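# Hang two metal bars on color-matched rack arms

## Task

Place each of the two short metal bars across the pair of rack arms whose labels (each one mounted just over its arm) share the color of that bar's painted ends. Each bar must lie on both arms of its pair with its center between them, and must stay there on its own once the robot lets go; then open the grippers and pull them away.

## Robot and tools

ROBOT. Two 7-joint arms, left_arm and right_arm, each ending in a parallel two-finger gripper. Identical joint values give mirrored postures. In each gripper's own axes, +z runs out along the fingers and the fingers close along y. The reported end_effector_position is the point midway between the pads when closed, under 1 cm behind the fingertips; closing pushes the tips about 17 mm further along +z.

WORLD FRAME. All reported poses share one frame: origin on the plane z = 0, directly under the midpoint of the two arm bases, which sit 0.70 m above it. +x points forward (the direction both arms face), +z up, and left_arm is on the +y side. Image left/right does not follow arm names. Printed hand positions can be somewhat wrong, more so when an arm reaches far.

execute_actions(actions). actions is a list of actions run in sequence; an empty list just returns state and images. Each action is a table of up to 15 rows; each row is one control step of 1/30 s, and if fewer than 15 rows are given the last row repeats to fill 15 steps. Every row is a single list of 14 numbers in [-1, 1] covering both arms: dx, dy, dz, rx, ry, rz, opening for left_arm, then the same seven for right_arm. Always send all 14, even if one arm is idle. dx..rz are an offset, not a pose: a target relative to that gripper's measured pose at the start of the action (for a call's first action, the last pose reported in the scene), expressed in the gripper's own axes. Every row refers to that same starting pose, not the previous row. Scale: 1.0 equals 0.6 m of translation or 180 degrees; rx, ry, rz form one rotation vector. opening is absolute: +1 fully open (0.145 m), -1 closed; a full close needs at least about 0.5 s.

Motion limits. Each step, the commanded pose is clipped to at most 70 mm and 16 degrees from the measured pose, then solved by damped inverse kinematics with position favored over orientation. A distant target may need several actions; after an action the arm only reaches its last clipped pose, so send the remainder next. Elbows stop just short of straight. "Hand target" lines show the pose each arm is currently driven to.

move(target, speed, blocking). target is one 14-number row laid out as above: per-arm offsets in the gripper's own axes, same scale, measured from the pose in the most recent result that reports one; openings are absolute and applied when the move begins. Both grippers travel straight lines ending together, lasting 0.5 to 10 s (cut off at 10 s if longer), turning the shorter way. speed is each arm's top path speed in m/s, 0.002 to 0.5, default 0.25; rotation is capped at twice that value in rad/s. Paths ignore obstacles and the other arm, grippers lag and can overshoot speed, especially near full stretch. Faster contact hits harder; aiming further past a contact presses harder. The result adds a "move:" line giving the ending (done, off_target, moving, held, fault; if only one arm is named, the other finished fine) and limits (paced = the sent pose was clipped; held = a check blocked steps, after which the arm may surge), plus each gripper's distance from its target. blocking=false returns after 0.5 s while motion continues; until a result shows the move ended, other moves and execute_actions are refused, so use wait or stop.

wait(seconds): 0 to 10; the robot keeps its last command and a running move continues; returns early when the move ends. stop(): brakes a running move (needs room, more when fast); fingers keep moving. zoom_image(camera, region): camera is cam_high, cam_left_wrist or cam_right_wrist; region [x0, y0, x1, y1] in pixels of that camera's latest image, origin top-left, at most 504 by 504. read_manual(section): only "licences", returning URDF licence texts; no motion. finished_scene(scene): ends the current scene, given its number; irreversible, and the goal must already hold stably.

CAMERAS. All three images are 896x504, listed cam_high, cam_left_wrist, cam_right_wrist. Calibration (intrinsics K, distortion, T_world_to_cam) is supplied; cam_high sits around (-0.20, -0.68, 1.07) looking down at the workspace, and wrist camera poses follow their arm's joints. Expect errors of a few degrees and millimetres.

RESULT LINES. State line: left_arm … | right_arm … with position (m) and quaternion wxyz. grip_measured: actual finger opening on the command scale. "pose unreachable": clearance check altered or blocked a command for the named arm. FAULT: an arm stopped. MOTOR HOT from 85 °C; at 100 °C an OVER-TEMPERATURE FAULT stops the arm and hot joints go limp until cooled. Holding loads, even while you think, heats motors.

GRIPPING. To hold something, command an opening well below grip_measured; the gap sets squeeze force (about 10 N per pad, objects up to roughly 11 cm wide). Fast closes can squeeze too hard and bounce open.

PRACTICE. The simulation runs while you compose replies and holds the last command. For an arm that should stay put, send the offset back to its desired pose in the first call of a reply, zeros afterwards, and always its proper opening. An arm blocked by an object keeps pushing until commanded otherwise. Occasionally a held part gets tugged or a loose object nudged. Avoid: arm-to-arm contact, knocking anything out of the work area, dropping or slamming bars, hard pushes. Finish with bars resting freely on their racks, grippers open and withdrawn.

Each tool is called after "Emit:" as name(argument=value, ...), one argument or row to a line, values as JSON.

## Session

Emit:
execute_actions(
  actions=[],
)

Scene clock: 0.00 s.
left_arm: end_effector_position=(+0.2687, +0.1476, +0.4469) grip_measured=+1.00 end_effector_quat_wxyz=(+0.010, +0.710, -0.002, +0.704) | right_arm: end_effector_position=(+0.2698, -0.1565, +0.4498) grip_measured=+1.00 end_effector_quat_wxyz=(+0.002, +0.709, -0.004, +0.705)
Joint positions: left_arm=[-0.438  0.333 -0.298  1.807  0.18  -0.279 -0.347  0.145] | right_arm=[-0.442  0.34  -0.278  1.818  0.184 -0.27  -0.361  0.145]
Joint velocities: left_arm=[-0.077  0.011 -0.002  0.012  0.037 -0.022 -0.139 -0.   ] | right_arm=[-0.011 -0.055  0.017 -0.022 -0.037  0.022 -0.037  0.   ]
Hand target (left_arm): +0.269, +0.148, +0.447; +0.010, +0.710, -0.002, +0.704
Hand target (right_arm): +0.270, -0.156, +0.450; +0.002, +0.709, -0.004, +0.705

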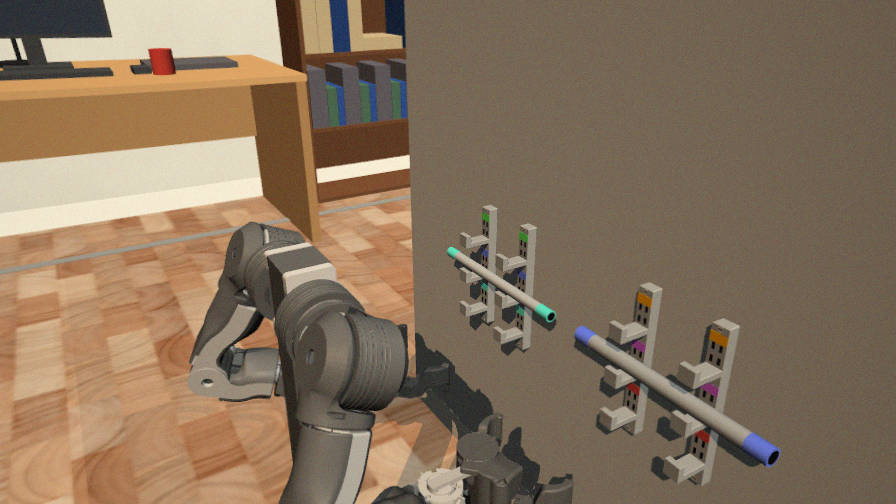

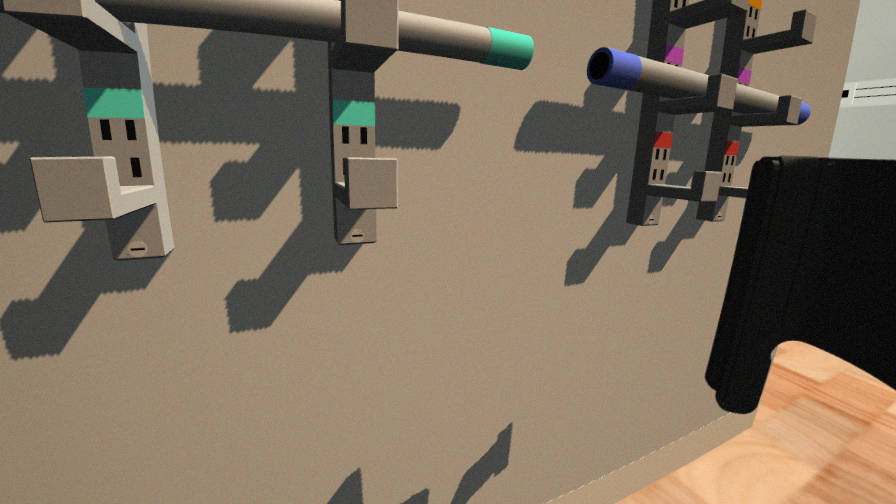

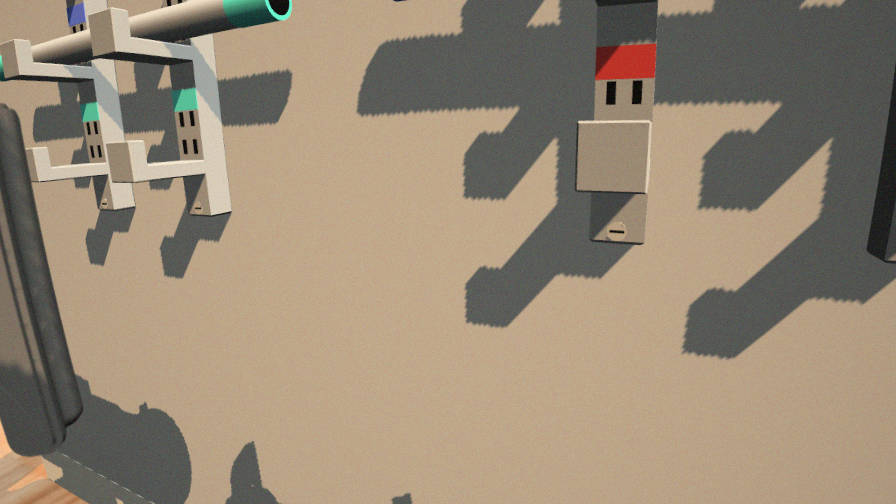

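Emit:
move(
  target=[0.163,-0.245,0.08,0,0,0.5,-0.42,0.167,0.298,0.08,0,0,-0.5,-0.42],
  speed=0.2,
)

Scene clock: 5.47 s.
left_arm: end_effector_position=(+0.3163, +0.2966, +0.5392) grip_measured=-0.42 end_effector_quat_wxyz=(+0.488, -0.508, +0.505, -0.499) | right_arm: end_effector_position=(+0.3183, -0.3293, +0.5509) grip_measured=-0.42 end_effector_quat_wxyz=(+0.499, +0.500, +0.497, +0.503)
Joint positions: left_arm=[-0.475  1.181 -0.039  1.862 -0.398  0.271 -0.374  0.044] | right_arm=[-0.565  1.184  0.128  1.769 -0.381  0.131 -0.378  0.044]
Joint velocities: left_arm=[-0.011 -0.033 -0.032 -0.012 -0.037  0.037 -0.007  0.   ] | right_arm=[ 0.011 -0.011 -0.012 -0.002 -0.037  0.095  0.022 -0.   ]
Hand target (left_arm): +0.317, +0.298, +0.540; +0.492, -0.506, +0.504, -0.498
Hand target (right_arm): +0.319, -0.330, +0.553; +0.502, +0.498, +0.496, +0.504
Off the commanded pose (left_arm): 0.005 m, 1 deg.
Off the commanded pose (right_arm): 0.007 m, 1 deg.
move: off_target (left_arm, right_arm)
camera_calibration (this result's frames):
cam_left_wrist: T_world_to_cam=[[-0.413607, -0.045192, -0.909333, 0.626354], [-0.228012, 0.972081, 0.0554001, -0.237727], [0.881442, 0.230253, -0.412363, -0.0749482], [0, 0, 0, 1]] pos_world=[0.270922, 0.276653, 0.551829]
cam_right_wrist: T_world_to_cam=[[0.396693, -0.0361738, 0.917238, -0.63234], [-0.240176, -0.968505, 0.0656771, -0.267478], [0.885974, -0.246352, -0.392888, -0.0919863], [0, 0, 0, 1]] pos_world=[0.268101, -0.304589, 0.561433]

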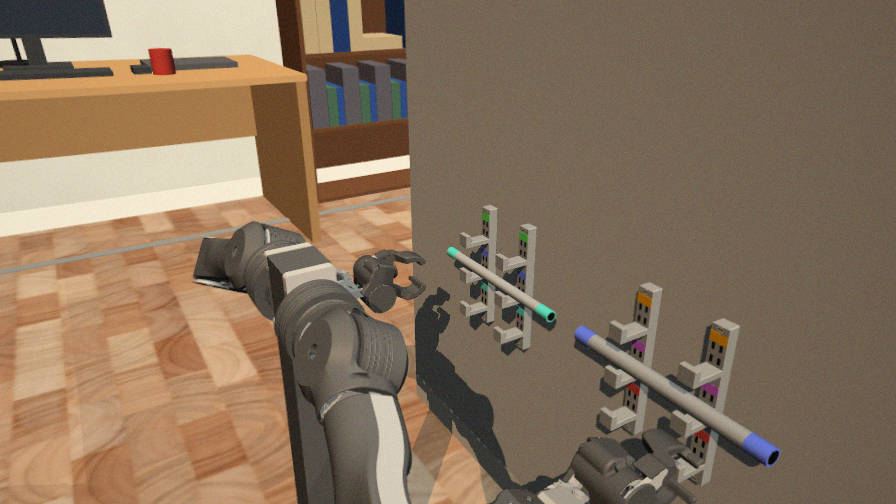

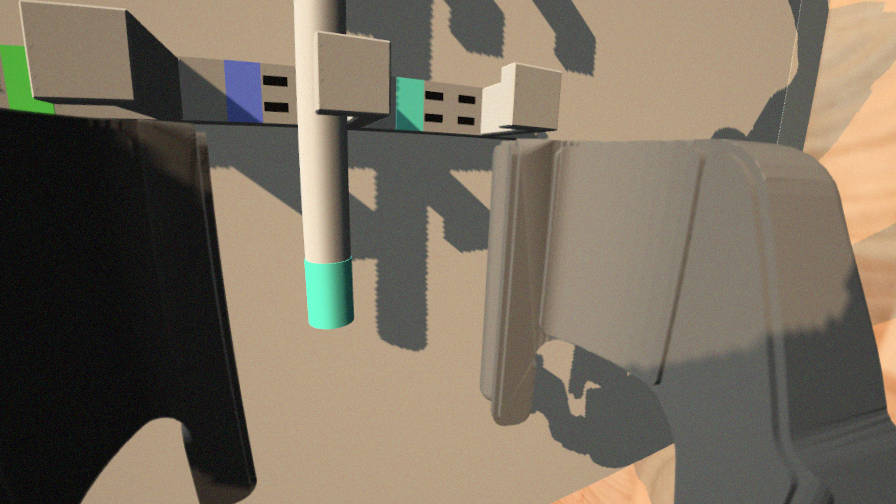

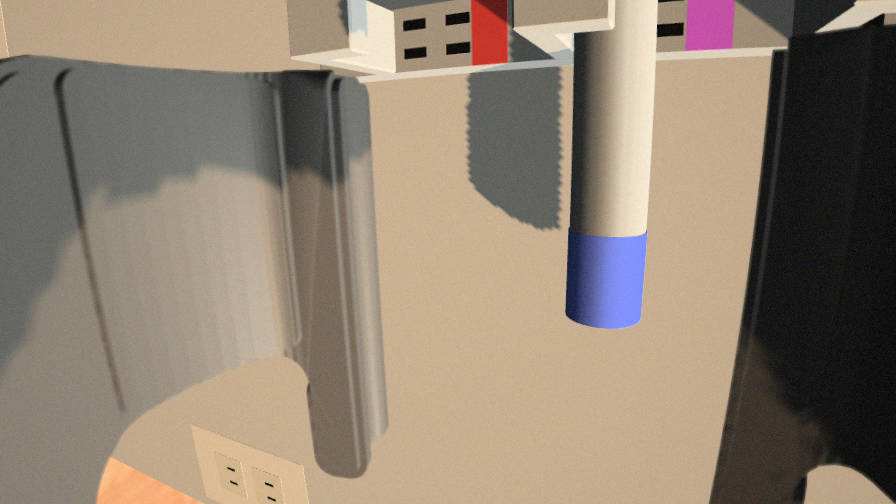

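Emit:
move(
  target=[0,0.007,0.13,0,0,0,-0.42,0,0,0.13,0,0,0,-0.42],
  speed=0.07,
)

Scene clock: 7.70 s.
left_arm: end_effector_position=(+0.3949, +0.2963, +0.5374) grip_measured=-0.42 end_effector_quat_wxyz=(+0.492, -0.504, +0.502, -0.501) | right_arm: end_effector_position=(+0.3951, -0.3316, +0.5522) grip_measured=-0.42 end_effector_quat_wxyz=(+0.502, +0.501, +0.492, +0.504)
Joint positions: left_arm=[ 0.207  1.005 -0.454  1.529 -0.505  0.192 -0.193  0.044] | right_arm=[ 0.182  1.046 -0.354  1.451 -0.479  0.073 -0.199  0.044]
Joint velocities: left_arm=[-0.011 -0.033 -0.012 -0.007 -0.022 -0.007 -0.081 -0.   ] | right_arm=[-0.011 -0.011 -0.022  0.007  0.007  0.007  0.095 -0.   ]
Hand target (left_arm): +0.395, +0.296, +0.535; +0.489, -0.505, +0.506, -0.499
Hand target (right_arm): +0.395, -0.331, +0.551; +0.501, +0.501, +0.496, +0.503
Off the commanded pose (left_arm): 0.004 m, 1 deg.
Off the commanded pose (right_arm): 0.003 m, 1 deg.
move: off_target (left_arm)
camera_calibration (this result's frames):
cam_left_wrist: T_world_to_cam=[[-0.402635, -0.0437617, -0.914314, 0.655035], [-0.229659, 0.971737, 0.0546245, -0.21819], [0.886082, 0.231974, -0.401305, -0.153132], [0, 0, 0, 1]] pos_world=[0.349319, 0.276211, 0.549373]
cam_right_wrist: T_world_to_cam=[[0.388177, -0.042136, 0.920621, -0.664607], [-0.248708, -0.96668, 0.0606227, -0.244632], [0.887391, -0.252498, -0.385722, -0.166627], [0, 0, 0, 1]] pos_world=[0.345007, -0.306558, 0.562409]

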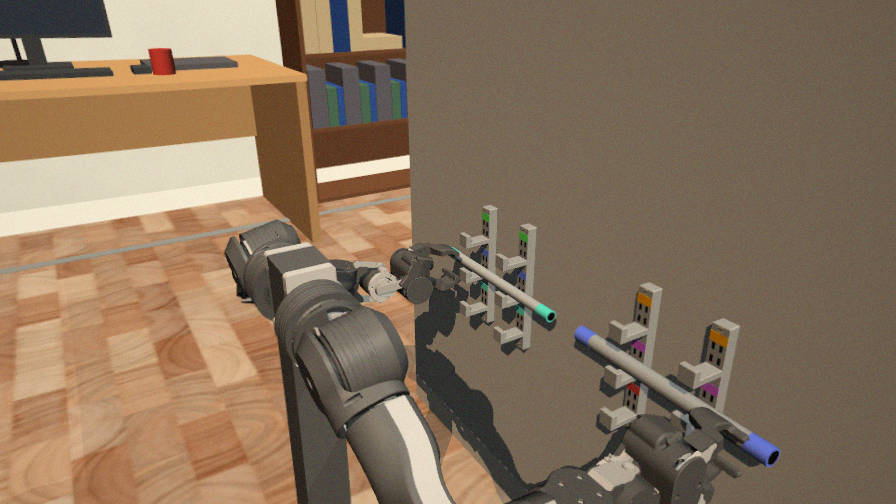

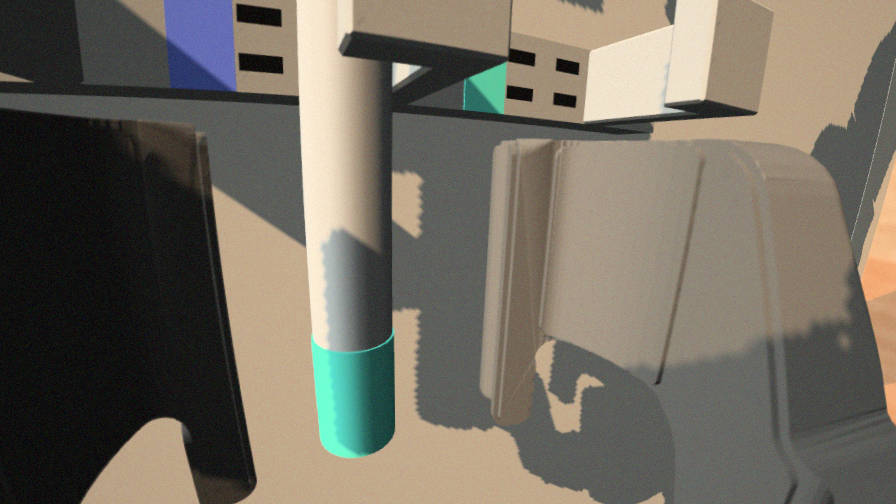

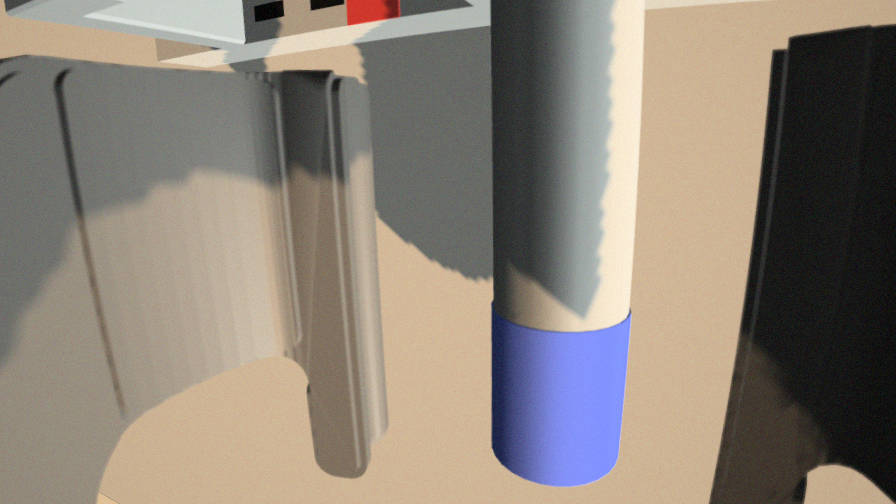

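Emit:
execute_actions(
  actions=[
    [[0.013,0.004,0.03,0,0,0,-0.42,0.008,0,0.028,0,0,0,-0.42]],
    [[0,0,0.028,0,0,0,-0.42,0,0,0,0,0,0,-0.6]],
    [[0,0,0,0,0,0,-0.6,0,0,0,0,0,0,-0.9]],
    [[0,0,0,0,0,0,-0.9,0,0,0,0,0,0,-1]],
    [[0,0,0,0,0,0,-1,0,0,0,0,0,0,-1]],
  ],
)

Scene clock: 10.97 s.
left_arm: end_effector_position=(+0.4302, +0.2918, +0.5398) grip_measured=-0.73 end_effector_quat_wxyz=(+0.499, -0.503, +0.497, -0.501) | right_arm: end_effector_position=(+0.4117, -0.3286, +0.5538) grip_measured=-1.00 end_effector_quat_wxyz=(+0.505, +0.500, +0.489, +0.505)
Joint positions: left_arm=[ 0.41   0.883 -0.535  1.361 -0.578  0.16  -0.144  0.02 ] | right_arm=[ 0.293  0.987 -0.402  1.381 -0.52   0.063 -0.167  0.   ]
Joint velocities: left_arm=[-0.011 -0.033 -0.002  0.007 -0.037  0.007 -0.022  0.   ] | right_arm=[-0.011 -0.011 -0.022 -0.012 -0.037 -0.007 -0.037 -0.   ]
Hand target (left_arm): +0.430, +0.292, +0.540; +0.499, -0.503, +0.497, -0.501
Hand target (right_arm): +0.412, -0.329, +0.554; +0.505, +0.500, +0.489, +0.505
Off the commanded pose (left_arm): 0.000 m, 0 deg.
Off the commanded pose (right_arm): 0.000 m, 0 deg.
camera_calibration (this result's frames):
cam_left_wrist: T_world_to_cam=[[-0.388818, -0.0448122, -0.920224, 0.668874], [-0.241289, 0.968907, 0.0547679, -0.200107], [0.889157, 0.243335, -0.387541, -0.194513], [0, 0, 0, 1]] pos_world=[0.384739, 0.271191, 0.551091]
cam_right_wrist: T_world_to_cam=[[0.382262, -0.0447455, 0.92297, -0.672097], [-0.252889, -0.96576, 0.0579181, -0.234121], [0.888776, -0.255549, -0.380489, -0.184486], [0, 0, 0, 1]] pos_world=[0.361677, -0.303323, 0.56369]

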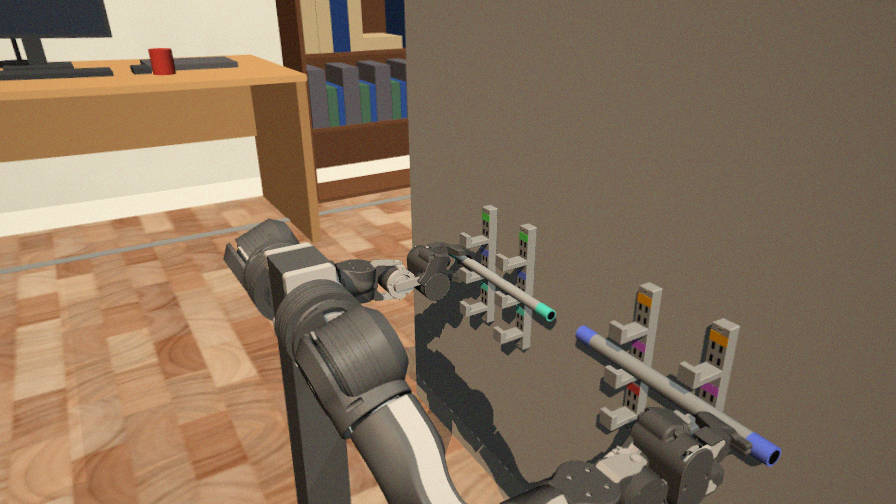

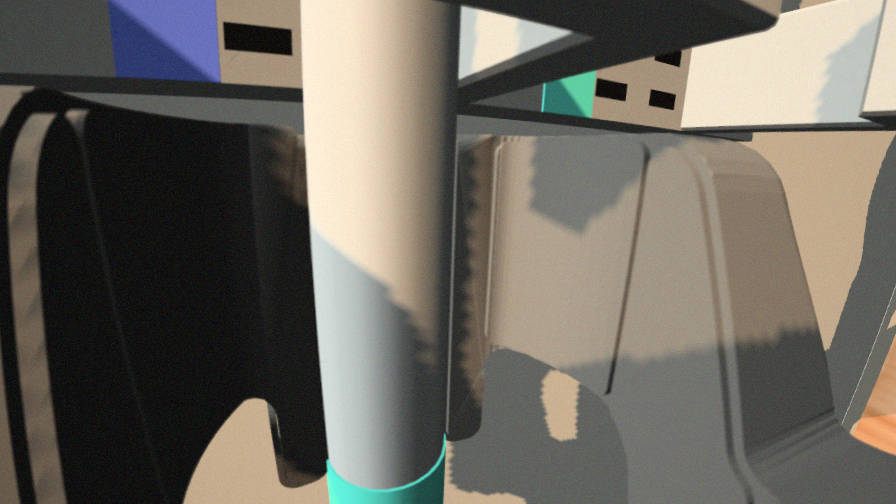

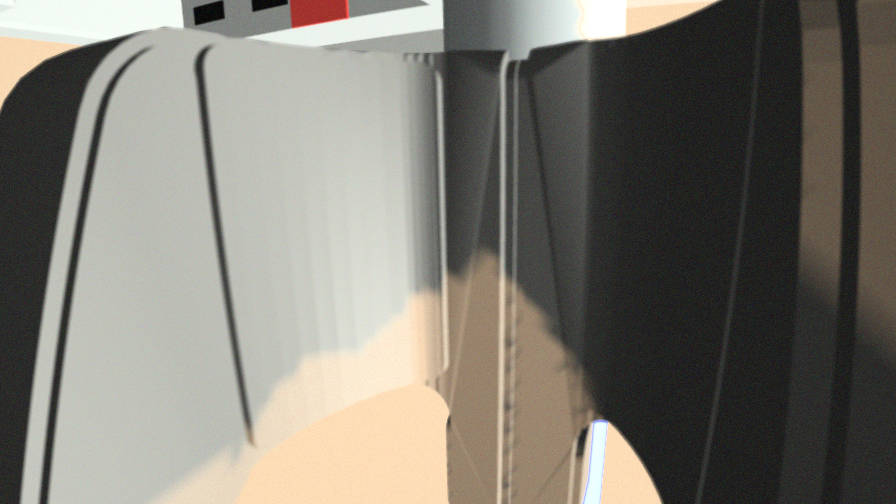

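Emit:
execute_actions(
  actions=[
    [[0,-0.025,0,0,0,0,-1,0,0,0,0,0,0,-0.42]],
    [[0,-0.022,0,0,0,0,-1,0,0,0.035,0,0,0,-0.42]],
    [[0,0,0,0,0,0,-1,0,0,0,0,0,0,-0.42]],
  ],
)

Scene clock: 12.83 s.
left_arm: end_effector_position=(+0.4294, +0.2918, +0.5681) grip_measured=-0.73 end_effector_quat_wxyz=(+0.501, -0.499, +0.501, -0.499) | right_arm: end_effector_position=(+0.4327, -0.3307, +0.5553) grip_measured=-0.42 end_effector_quat_wxyz=(+0.507, +0.501, +0.486, +0.505)
Joint positions: left_arm=[ 0.431  0.939 -0.508  1.451 -0.556  0.19  -0.057  0.02 ] | right_arm=[ 0.423  0.918 -0.447  1.261 -0.564  0.023 -0.14   0.044]
Joint velocities: left_arm=[-0.011  0.011  0.002  0.002 -0.037  0.051 -0.022 -0.   ] | right_arm=[-0.011  0.033 -0.022  0.002  0.007 -0.022  0.007 -0.   ]
Hand target (left_arm): +0.429, +0.292, +0.568; +0.501, -0.499, +0.500, -0.500
Hand target (right_arm): +0.433, -0.331, +0.555; +0.507, +0.501, +0.486, +0.505
Off the commanded pose (left_arm): 0.000 m, 0 deg.
Off the commanded pose (right_arm): 0.000 m, 0 deg.
camera_calibration (this result's frames):
cam_left_wrist: T_world_to_cam=[[-0.389483, -0.033636, -0.920419, 0.691671], [-0.237211, 0.969284, 0.0649559, -0.209528], [0.889963, 0.243632, -0.385499, -0.184453], [0, 0, 0, 1]] pos_world=[0.383848, 0.271296, 0.579131]
cam_right_wrist: T_world_to_cam=[[0.377965, -0.048925, 0.924526, -0.682032], [-0.259099, -0.964289, 0.0548957, -0.226053], [0.888825, -0.260293, -0.377144, -0.206557], [0, 0, 0, 1]] pos_world=[0.382807, -0.305115, 0.565064]

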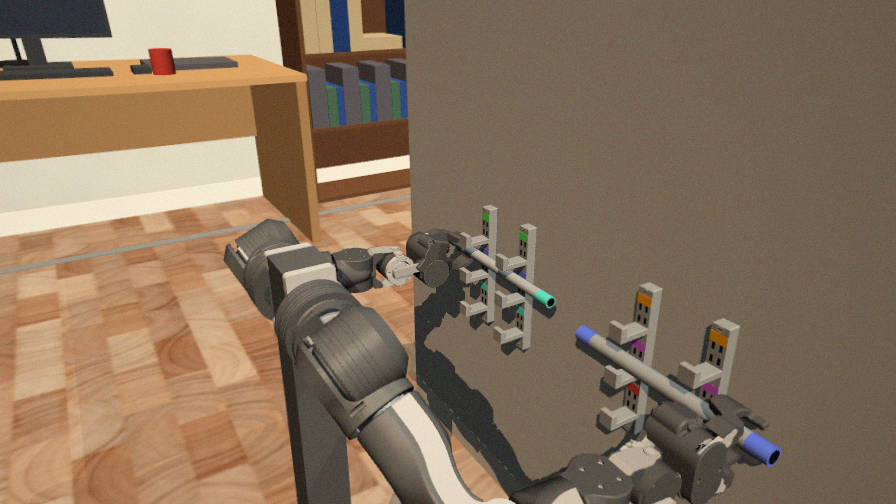

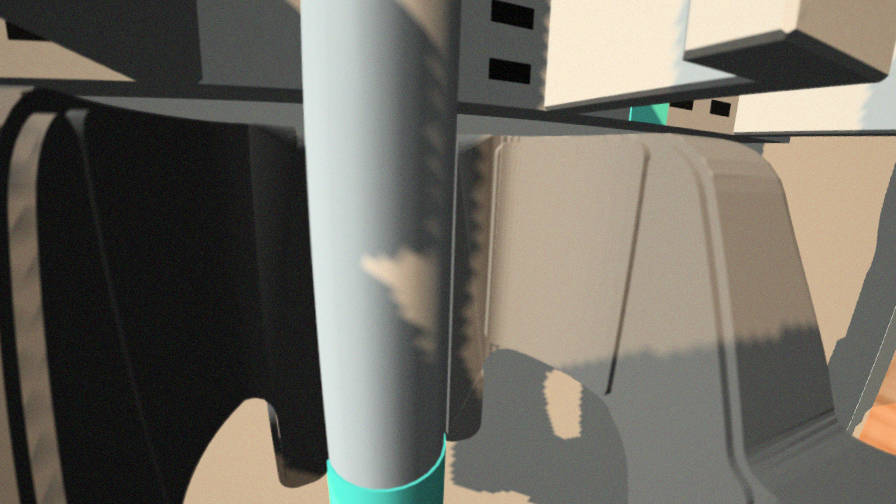

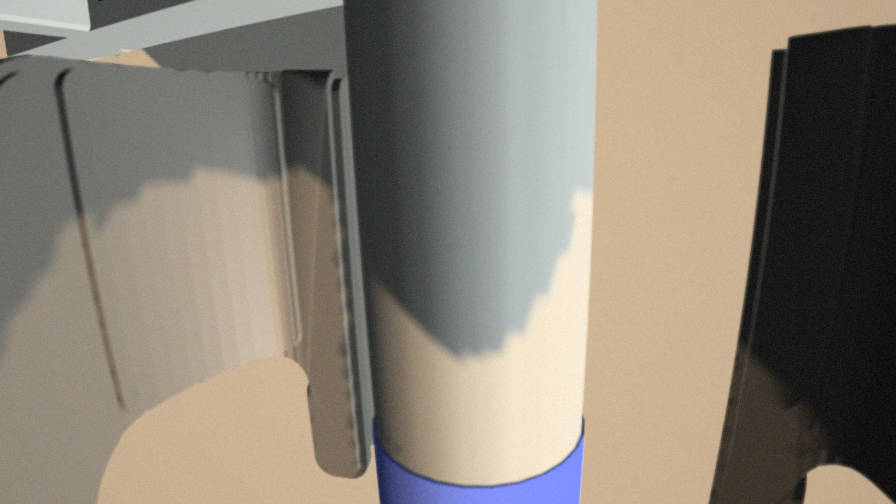

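Emit:
execute_actions(
  actions=[
    [[0,0,-0.05,0,0,0,-1,0,-0.014,-0.014,0,0,0,-0.42]],
    [[0,0,-0.06,0,0,0,-1,0,0,0,0,0,0,-0.62]],
    [[0,0,-0.06,0,0,0,-1,0,0,0,0,0,0,-0.9]],
    [[0,0,0,0,0,0,-1,0,0,0,0,0,0,-1]],
  ],
)

Scene clock: 15.13 s.
left_arm: end_effector_position=(+0.3255, +0.2934, +0.5577) grip_measured=-0.73 end_effector_quat_wxyz=(+0.493, -0.512, +0.509, -0.485) | right_arm: end_effector_position=(+0.4248, -0.3308, +0.5492) grip_measured=-0.70 end_effector_quat_wxyz=(+0.510, +0.498, +0.484, +0.507)
Joint positions: left_arm=[-0.408  1.325 -0.113  1.917 -0.261  0.375 -0.386  0.02 ] | right_arm=[ 0.371  0.926 -0.433  1.281 -0.564  0.028 -0.181  0.023]
Joint velocities: left_arm=[-0.077 -0.011 -0.002  0.012 -0.051  0.095  0.081 -0.   ] | right_arm=[-0.055 -0.011 -0.002  0.002 -0.081  0.007 -0.007  0.   ]
Hand target (left_arm): +0.326, +0.293, +0.558; +0.493, -0.512, +0.509, -0.485
Hand target (right_arm): +0.425, -0.331, +0.549; +0.510, +0.498, +0.484, +0.507
Off the commanded pose (left_arm): 0.000 m, 0 deg.
Off the commanded pose (right_arm): 0.000 m, 0 deg.
camera_calibration (this result's frames):
cam_left_wrist: T_world_to_cam=[[-0.428998, -0.0370202, -0.902547, 0.645652], [-0.244914, 0.966501, 0.076769, -0.238299], [0.86947, 0.25398, -0.423694, -0.0714291], [0, 0, 0, 1]] pos_world=[0.280726, 0.27236, 0.570761]
cam_right_wrist: T_world_to_cam=[[0.368161, -0.0461667, 0.928615, -0.670507], [-0.260161, -0.963985, 0.0552187, -0.227493], [0.892622, -0.261919, -0.366912, -0.209616], [0, 0, 0, 1]] pos_world=[0.374777, -0.305157, 0.558294]

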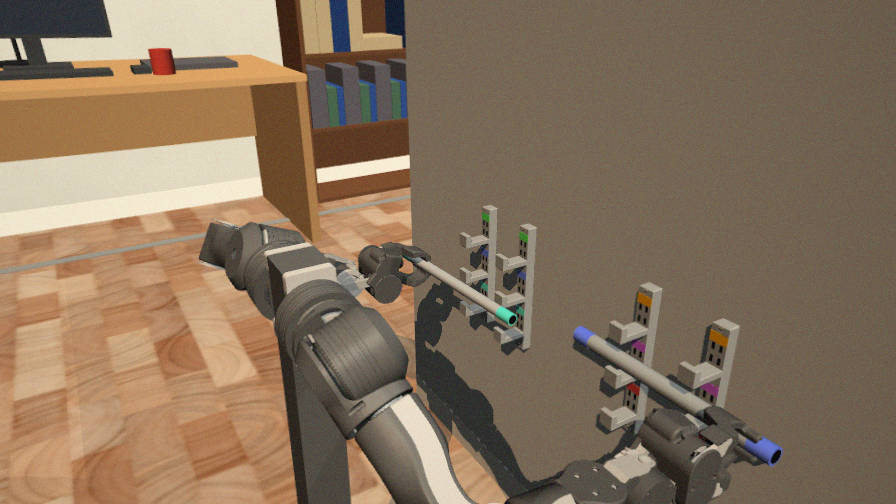

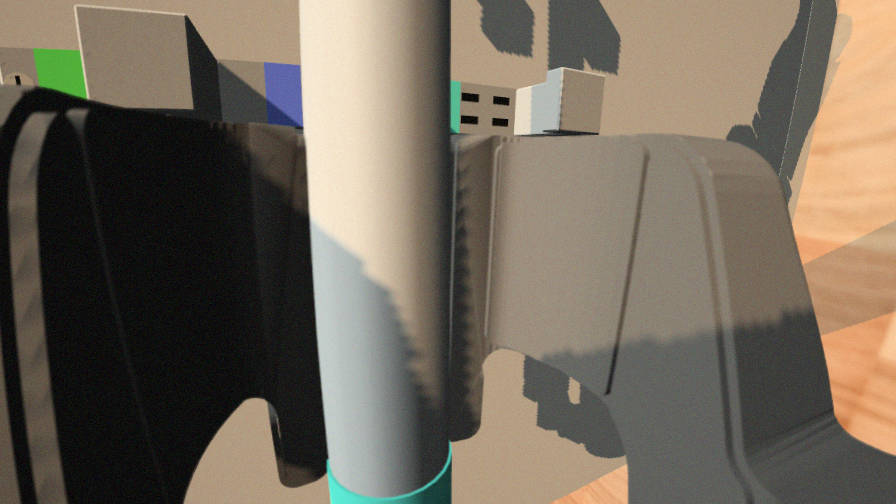

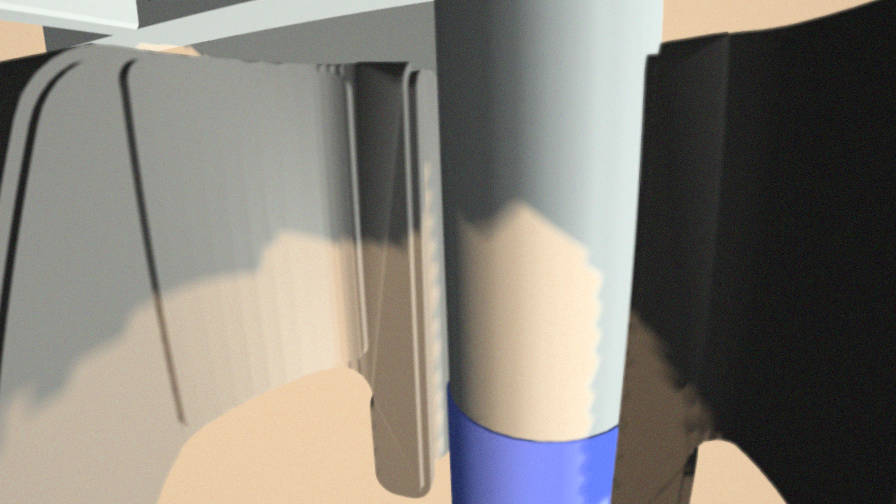

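Emit:
move(
  target=[0,0.11,0,0,0,0,-1,0,0.048,0,0,0,0,-1],
  speed=0.06,
)

Emit:
move(
  target=[0,0,0.09,0,0,0,-1,0,0,-0.17,0,0,0,-1],
  speed=0.05,
)

Scene clock: 17.03 s.
left_arm: end_effector_position=(+0.3235, +0.2937, +0.4899) grip_measured=-0.73 end_effector_quat_wxyz=(+0.491, -0.514, +0.513, -0.481) | right_arm: end_effector_position=(+0.4238, -0.3291, +0.5717) grip_measured=-0.69 end_effector_quat_wxyz=(+0.506, +0.500, +0.492, +0.503)
Joint positions: left_arm=[-0.24   1.063 -0.328  1.686 -0.499  0.273 -0.418  0.02 ] | right_arm=[ 0.37   0.968 -0.383  1.368 -0.549  0.053 -0.077  0.023]
Joint velocities: left_arm=[-0.011 -0.011 -0.007  0.002 -0.007  0.081 -0.037  0.   ] | right_arm=[ 0.011 -0.011 -0.027  0.002  0.022  0.037 -0.095  0.   ]
Hand target (left_arm): +0.324, +0.293, +0.493; +0.493, -0.511, +0.509, -0.487
Hand target (right_arm): +0.424, -0.331, +0.578; +0.510, +0.498, +0.485, +0.507
Off the commanded pose (left_arm): 0.002 m, 1 deg.
Off the commanded pose (right_arm): 0.007 m, 1 deg.
move: off_target (right_arm)
camera_calibration (this result's frames):
cam_left_wrist: T_world_to_cam=[[-0.43914, -0.0334392, -0.897796, 0.583523], [-0.244225, 0.966119, 0.0834742, -0.237275], [0.864587, 0.255921, -0.432429, -0.093206], [0, 0, 0, 1]] pos_world=[0.278885, 0.272601, 0.503386]
cam_right_wrist: T_world_to_cam=[[0.384978, -0.0390775, 0.922098, -0.692074], [-0.253846, -0.965053, 0.0650833, -0.236101], [0.88733, -0.259127, -0.381443, -0.188536], [0, 0, 0, 1]] pos_world=[0.373793, -0.303749, 0.581611]

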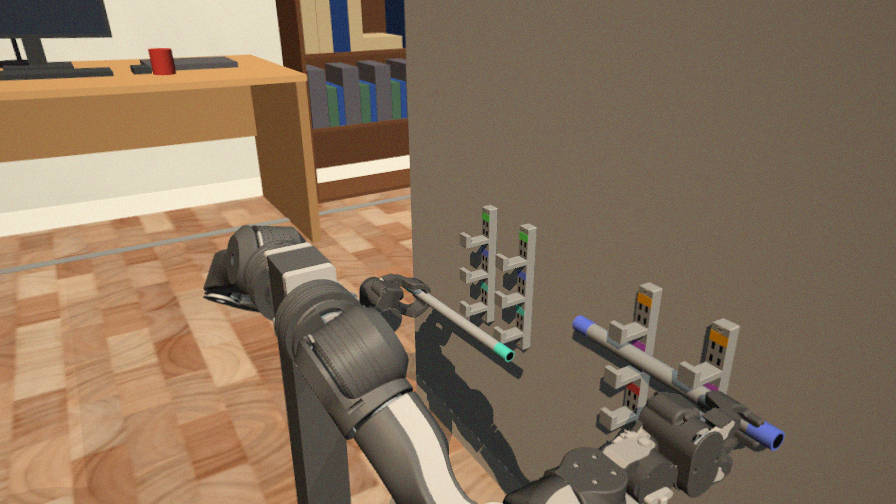

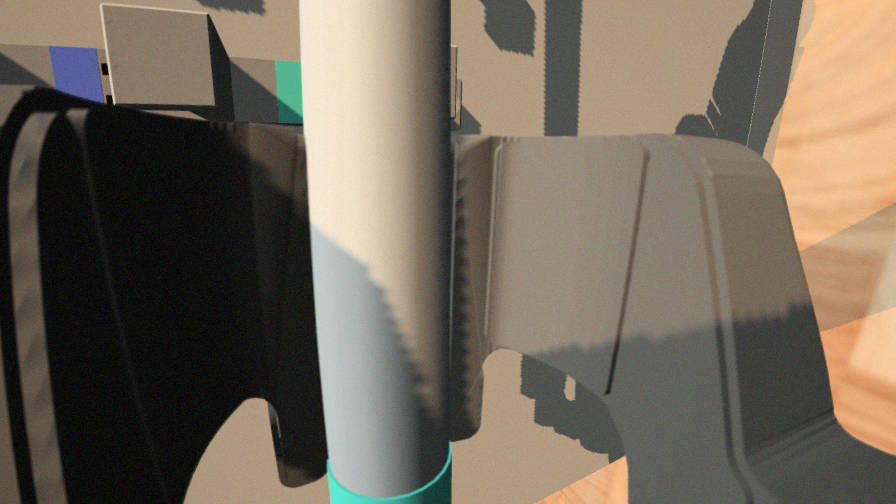

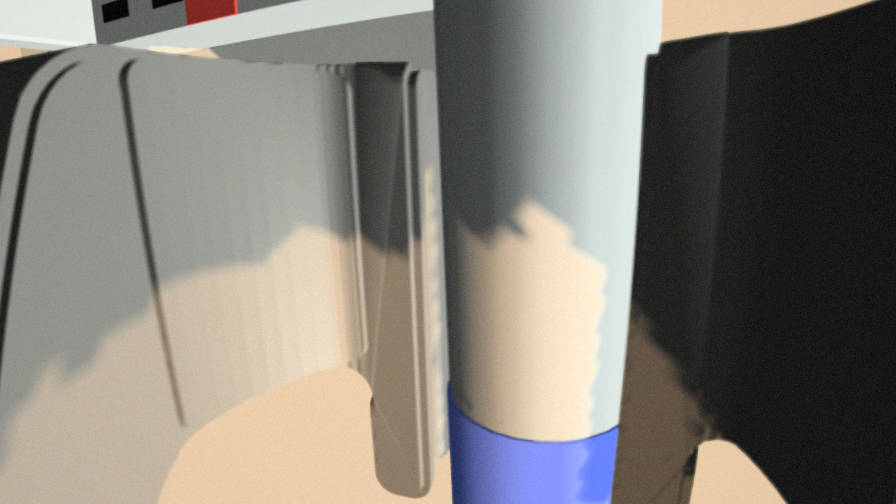

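Scene clock: 19.30 s.
left_arm: end_effector_position=(+0.3777, +0.2955, +0.4890) grip_measured=-0.73 end_effector_quat_wxyz=(+0.494, -0.512, +0.513, -0.480) | right_arm: end_effector_position=(+0.3222, -0.3271, +0.5652) grip_measured=-0.69 end_effector_quat_wxyz=(+0.501, +0.504, +0.500, +0.495)
Joint positions: left_arm=[ 0.105  0.93  -0.461  1.461 -0.585  0.195 -0.282  0.02 ] | right_arm=[-0.493  1.024  0.261  1.82  -0.529  0.091 -0.136  0.023]
Joint velocities: left_arm=[-0.121 -0.011  0.012  0.012  0.022 -0.022  0.007 -0.   ] | right_arm=[-0.055 -0.033 -0.002 -0.002 -0.081 -0.037 -0.022 -0.   ]
Hand target (left_arm): +0.378, +0.294, +0.488; +0.492, -0.512, +0.513, -0.482
Hand target (right_arm): +0.323, -0.326, +0.572; +0.505, +0.498, +0.494, +0.504
Off the commanded pose (left_arm): 0.002 m, 0 deg.
Off the commanded pose (right_arm): 0.005 m, 1 deg.
move: off_target (right_arm)
camera_calibration (this result's frames):
cam_left_wrist: T_world_to_cam=[[-0.43605, -0.0285166, -0.899471, 0.60478], [-0.246857, 0.964949, 0.0890801, -0.227117], [0.865403, 0.260884, -0.427805, -0.14494], [0, 0, 0, 1]] pos_world=[0.33308, 0.274215, 0.502208]
cam_right_wrist: T_world_to_cam=[[0.407468, -0.0327463, 0.912632, -0.6467], [-0.250484, -0.965037, 0.0772081, -0.267396], [0.878196, -0.260059, -0.401424, -0.0864317], [0, 0, 0, 1]] pos_world=[0.272435, -0.301701, 0.576149]

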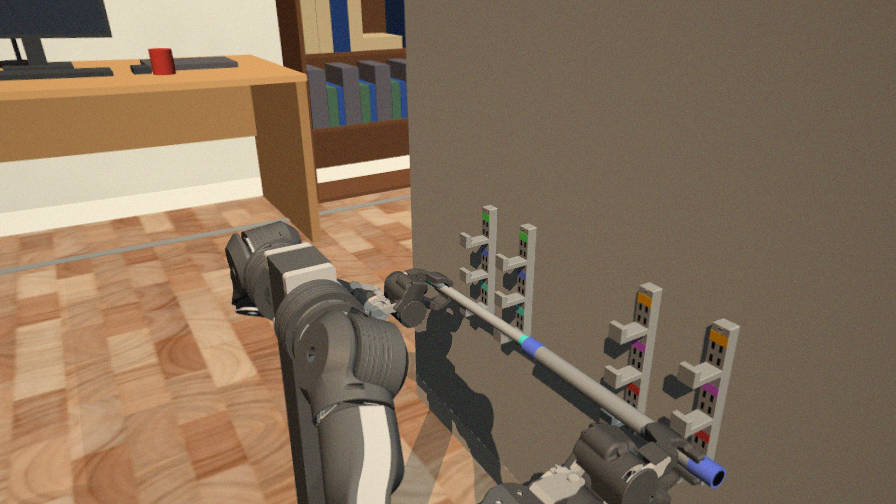

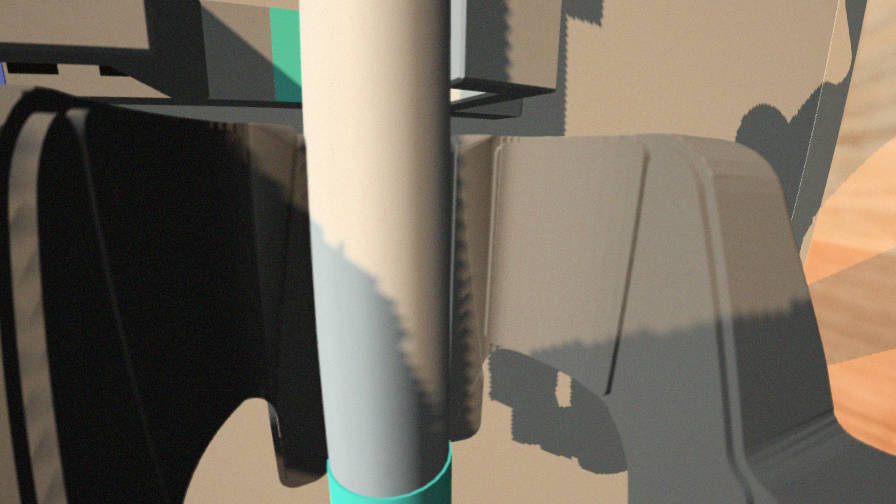

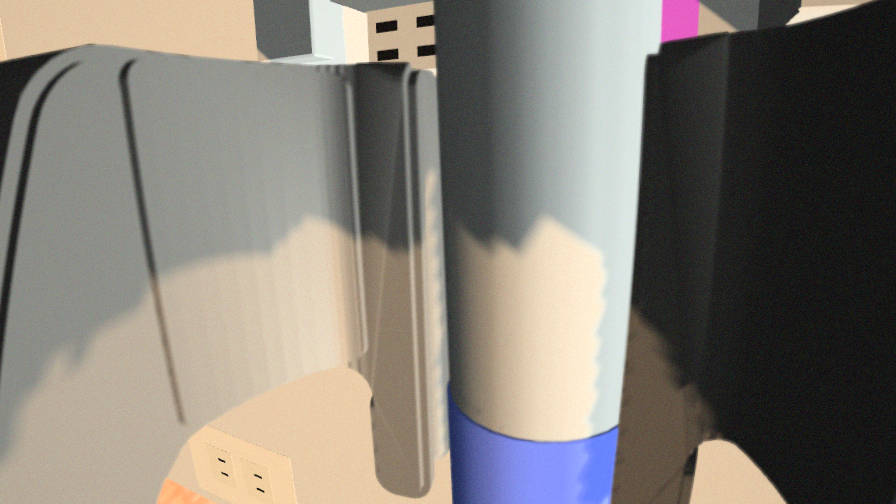

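Emit:
execute_actions(
  actions=[
    [[0,-0.012,0,0,0,0,-1,0,0.008,-0.03,0,0,0,-1]],
    [[0,-0.003,0.03,0,0,0,-1,0,0.004,-0.03,0,0,0,-1]],
    [[0,-0.003,0.03,0,0,0,-1,0,0.004,-0.03,0,0,0,-1]],
  ],
)

Scene clock: 21.27 s.
left_arm: end_effector_position=(+0.4139, +0.2961, +0.4979) grip_measured=-0.73 end_effector_quat_wxyz=(+0.496, -0.510, +0.516, -0.476) | right_arm: end_effector_position=(+0.2672, -0.3269, +0.5646) grip_measured=-0.70 end_effector_quat_wxyz=(+0.495, +0.513, +0.513, +0.479)
Joint positions: left_arm=[ 0.304  0.854 -0.515  1.318 -0.637  0.145 -0.196  0.02 ] | right_arm=[-0.856  0.848  0.594  2.004 -0.595 -0.004 -0.085  0.023]
Joint velocities: left_arm=[ 0.033  0.033  0.002  0.002  0.007  0.051 -0.022 -0.   ] | right_arm=[-0.011 -0.011  0.002 -0.012  0.022 -0.022  0.066 -0.   ]
Hand target (left_arm): +0.414, +0.296, +0.498; +0.496, -0.510, +0.516, -0.478
Hand target (right_arm): +0.268, -0.326, +0.569; +0.497, +0.509, +0.509, +0.485
Off the commanded pose (left_arm): 0.001 m, 0 deg.
Off the commanded pose (right_arm): 0.004 m, 1 deg.
camera_calibration (this result's frames):
cam_left_wrist: T_world_to_cam=[[-0.438144, -0.0188163, -0.898708, 0.62614], [-0.246559, 0.963952, 0.100022, -0.224834], [0.86443, 0.265409, -0.426989, -0.17392], [0, 0, 0, 1]] pos_world=[0.369246, 0.274671, 0.510943]
cam_right_wrist: T_world_to_cam=[[0.4483, -0.0213049, 0.893629, -0.62018], [-0.251108, -0.962461, 0.103026, -0.29452], [0.857888, -0.270584, -0.436821, -0.0162973], [0, 0, 0, 1]] pos_world=[0.218051, -0.301086, 0.577435]

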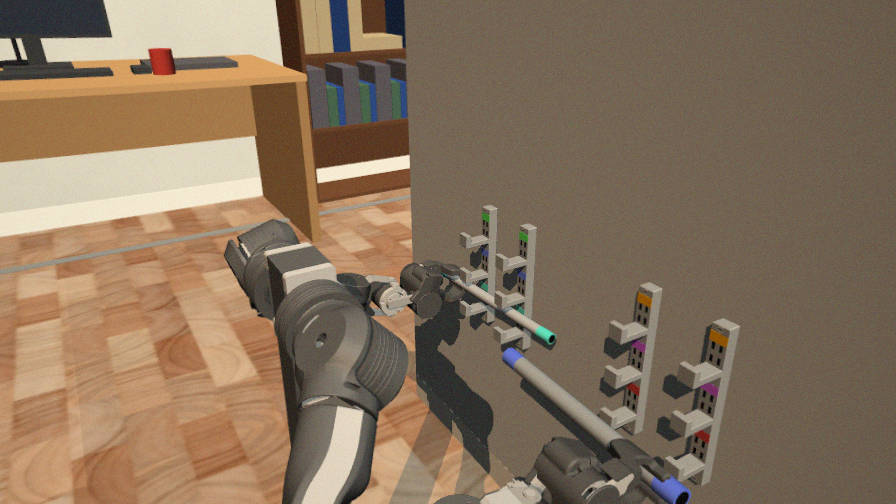

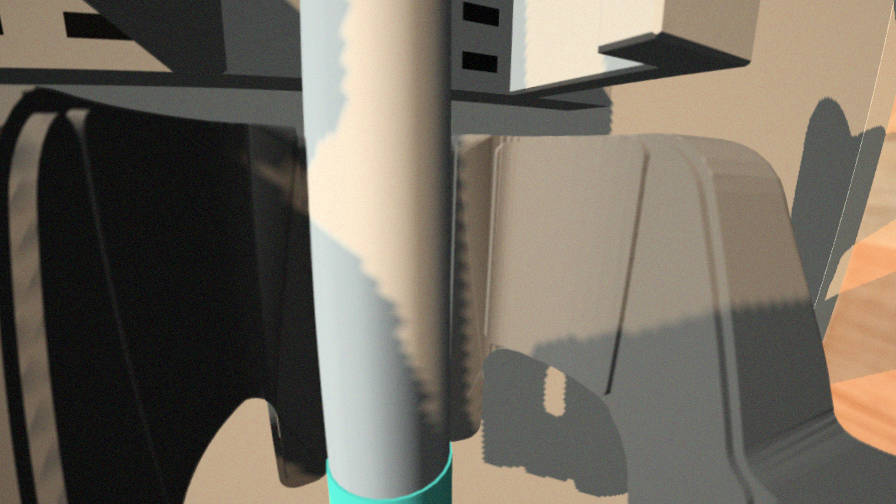

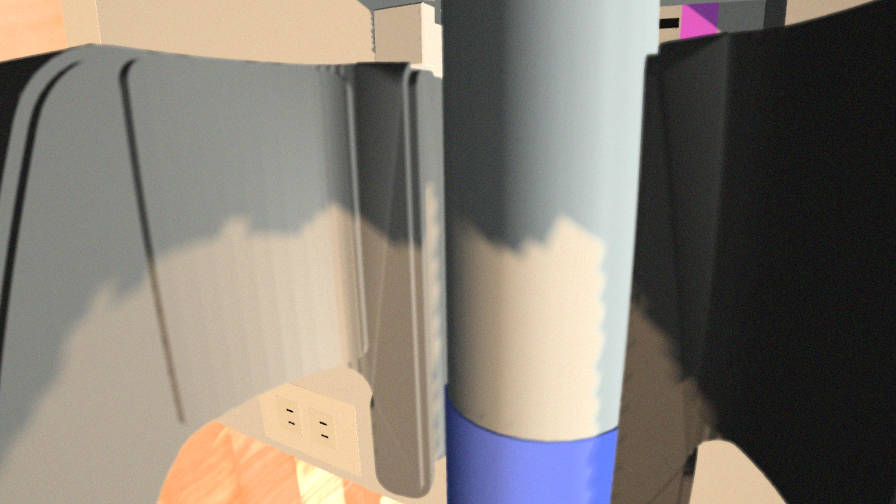

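Past the lip. Advance and lower.

Emit:
execute_actions(
  actions=[
    [[0,0,0.03,0,0,0,-1,0,0,0,0,0,0,-1]],
    [[0,0.03,0,0,0,0,-1,0,0,0,0,0,0,-1]],
    [[0,0.03,0,0,0,0,-1,0,0,0,0,0,0,-1]],
    [[0,0,0,0,0,0,-1,0,0,0,0,0,0,-1]],
  ],
)

Scene clock: 23.77 s.
left_arm: end_effector_position=(+0.4311, +0.3009, +0.4632) grip_measured=-0.73 end_effector_quat_wxyz=(+0.498, -0.519, +0.506, -0.477) | right_arm: end_effector_position=(+0.2652, -0.3286, +0.5570) grip_measured=-0.70 end_effector_quat_wxyz=(+0.493, +0.517, +0.527, +0.459)
Joint positions: left_arm=[ 0.412  0.725 -0.59   1.043 -0.668  0.06  -0.308  0.02 ] | right_arm=[-0.849  0.83   0.594  2.004 -0.635 -0.004 -0.039  0.023]
Joint velocities: left_arm=[-0.011  0.077  0.002 -0.012 -0.007 -0.051 -0.051  0.   ] | right_arm=[-0.055  0.011 -0.007  0.027  0.037 -0.037 -0.051 -0.   ]
Hand target (left_arm): +0.431, +0.300, +0.463; +0.499, -0.516, +0.510, -0.475
Hand target (right_arm): +0.266, -0.328, +0.559; +0.494, +0.516, +0.524, +0.464
Off the commanded pose (left_arm): 0.001 m, 1 deg.
Off the commanded pose (right_arm): 0.002 m, 1 deg.
camera_calibration (this result's frames):
cam_left_wrist: T_world_to_cam=[[-0.434361, -0.0428976, -0.899717, 0.608703], [-0.265901, 0.960457, 0.0825767, -0.204203], [0.860597, 0.275104, -0.428592, -0.205393], [0, 0, 0, 1]] pos_world=[0.38686, 0.278744, 0.476493]
cam_right_wrist: T_world_to_cam=[[0.483222, -0.00158041, 0.875496, -0.60523], [-0.255014, -0.956891, 0.139025, -0.31305], [0.837535, -0.290444, -0.462794, -0.00508405], [0, 0, 0, 1]] pos_world=[0.216886, -0.301988, 0.571045]

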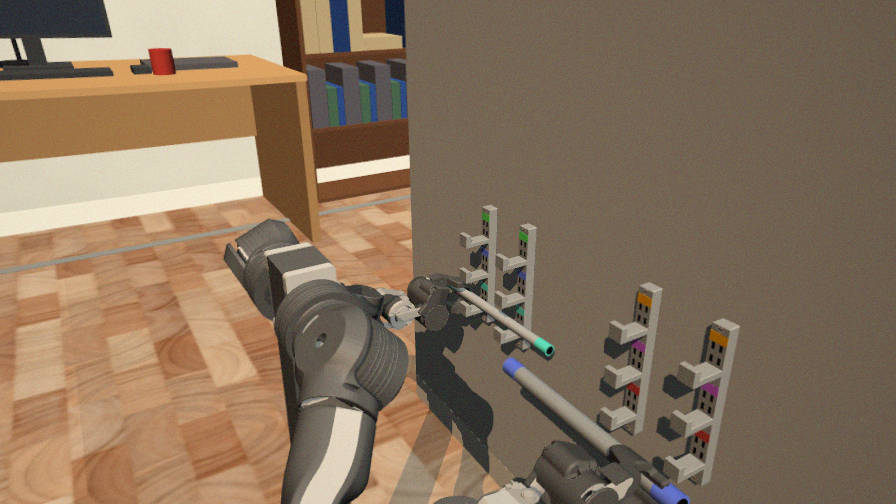

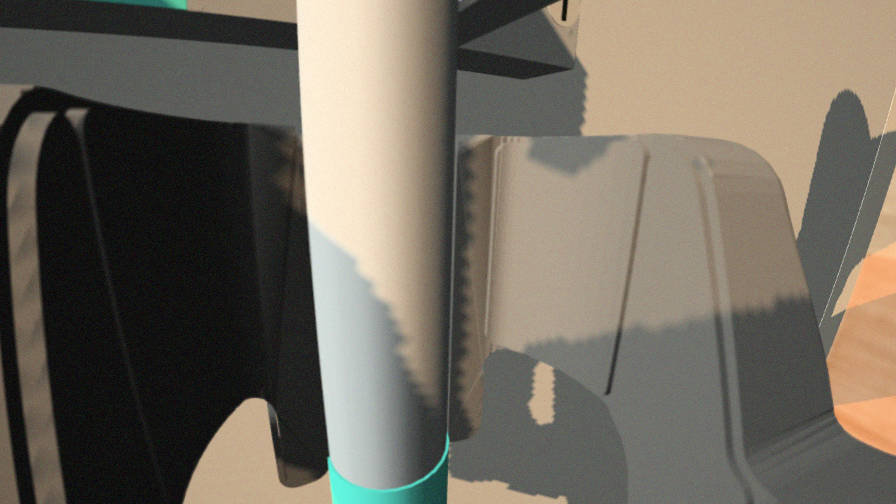

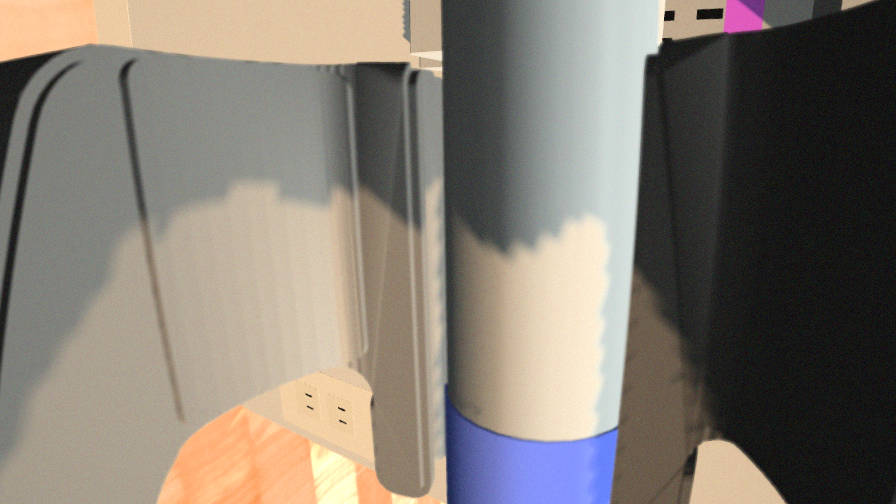

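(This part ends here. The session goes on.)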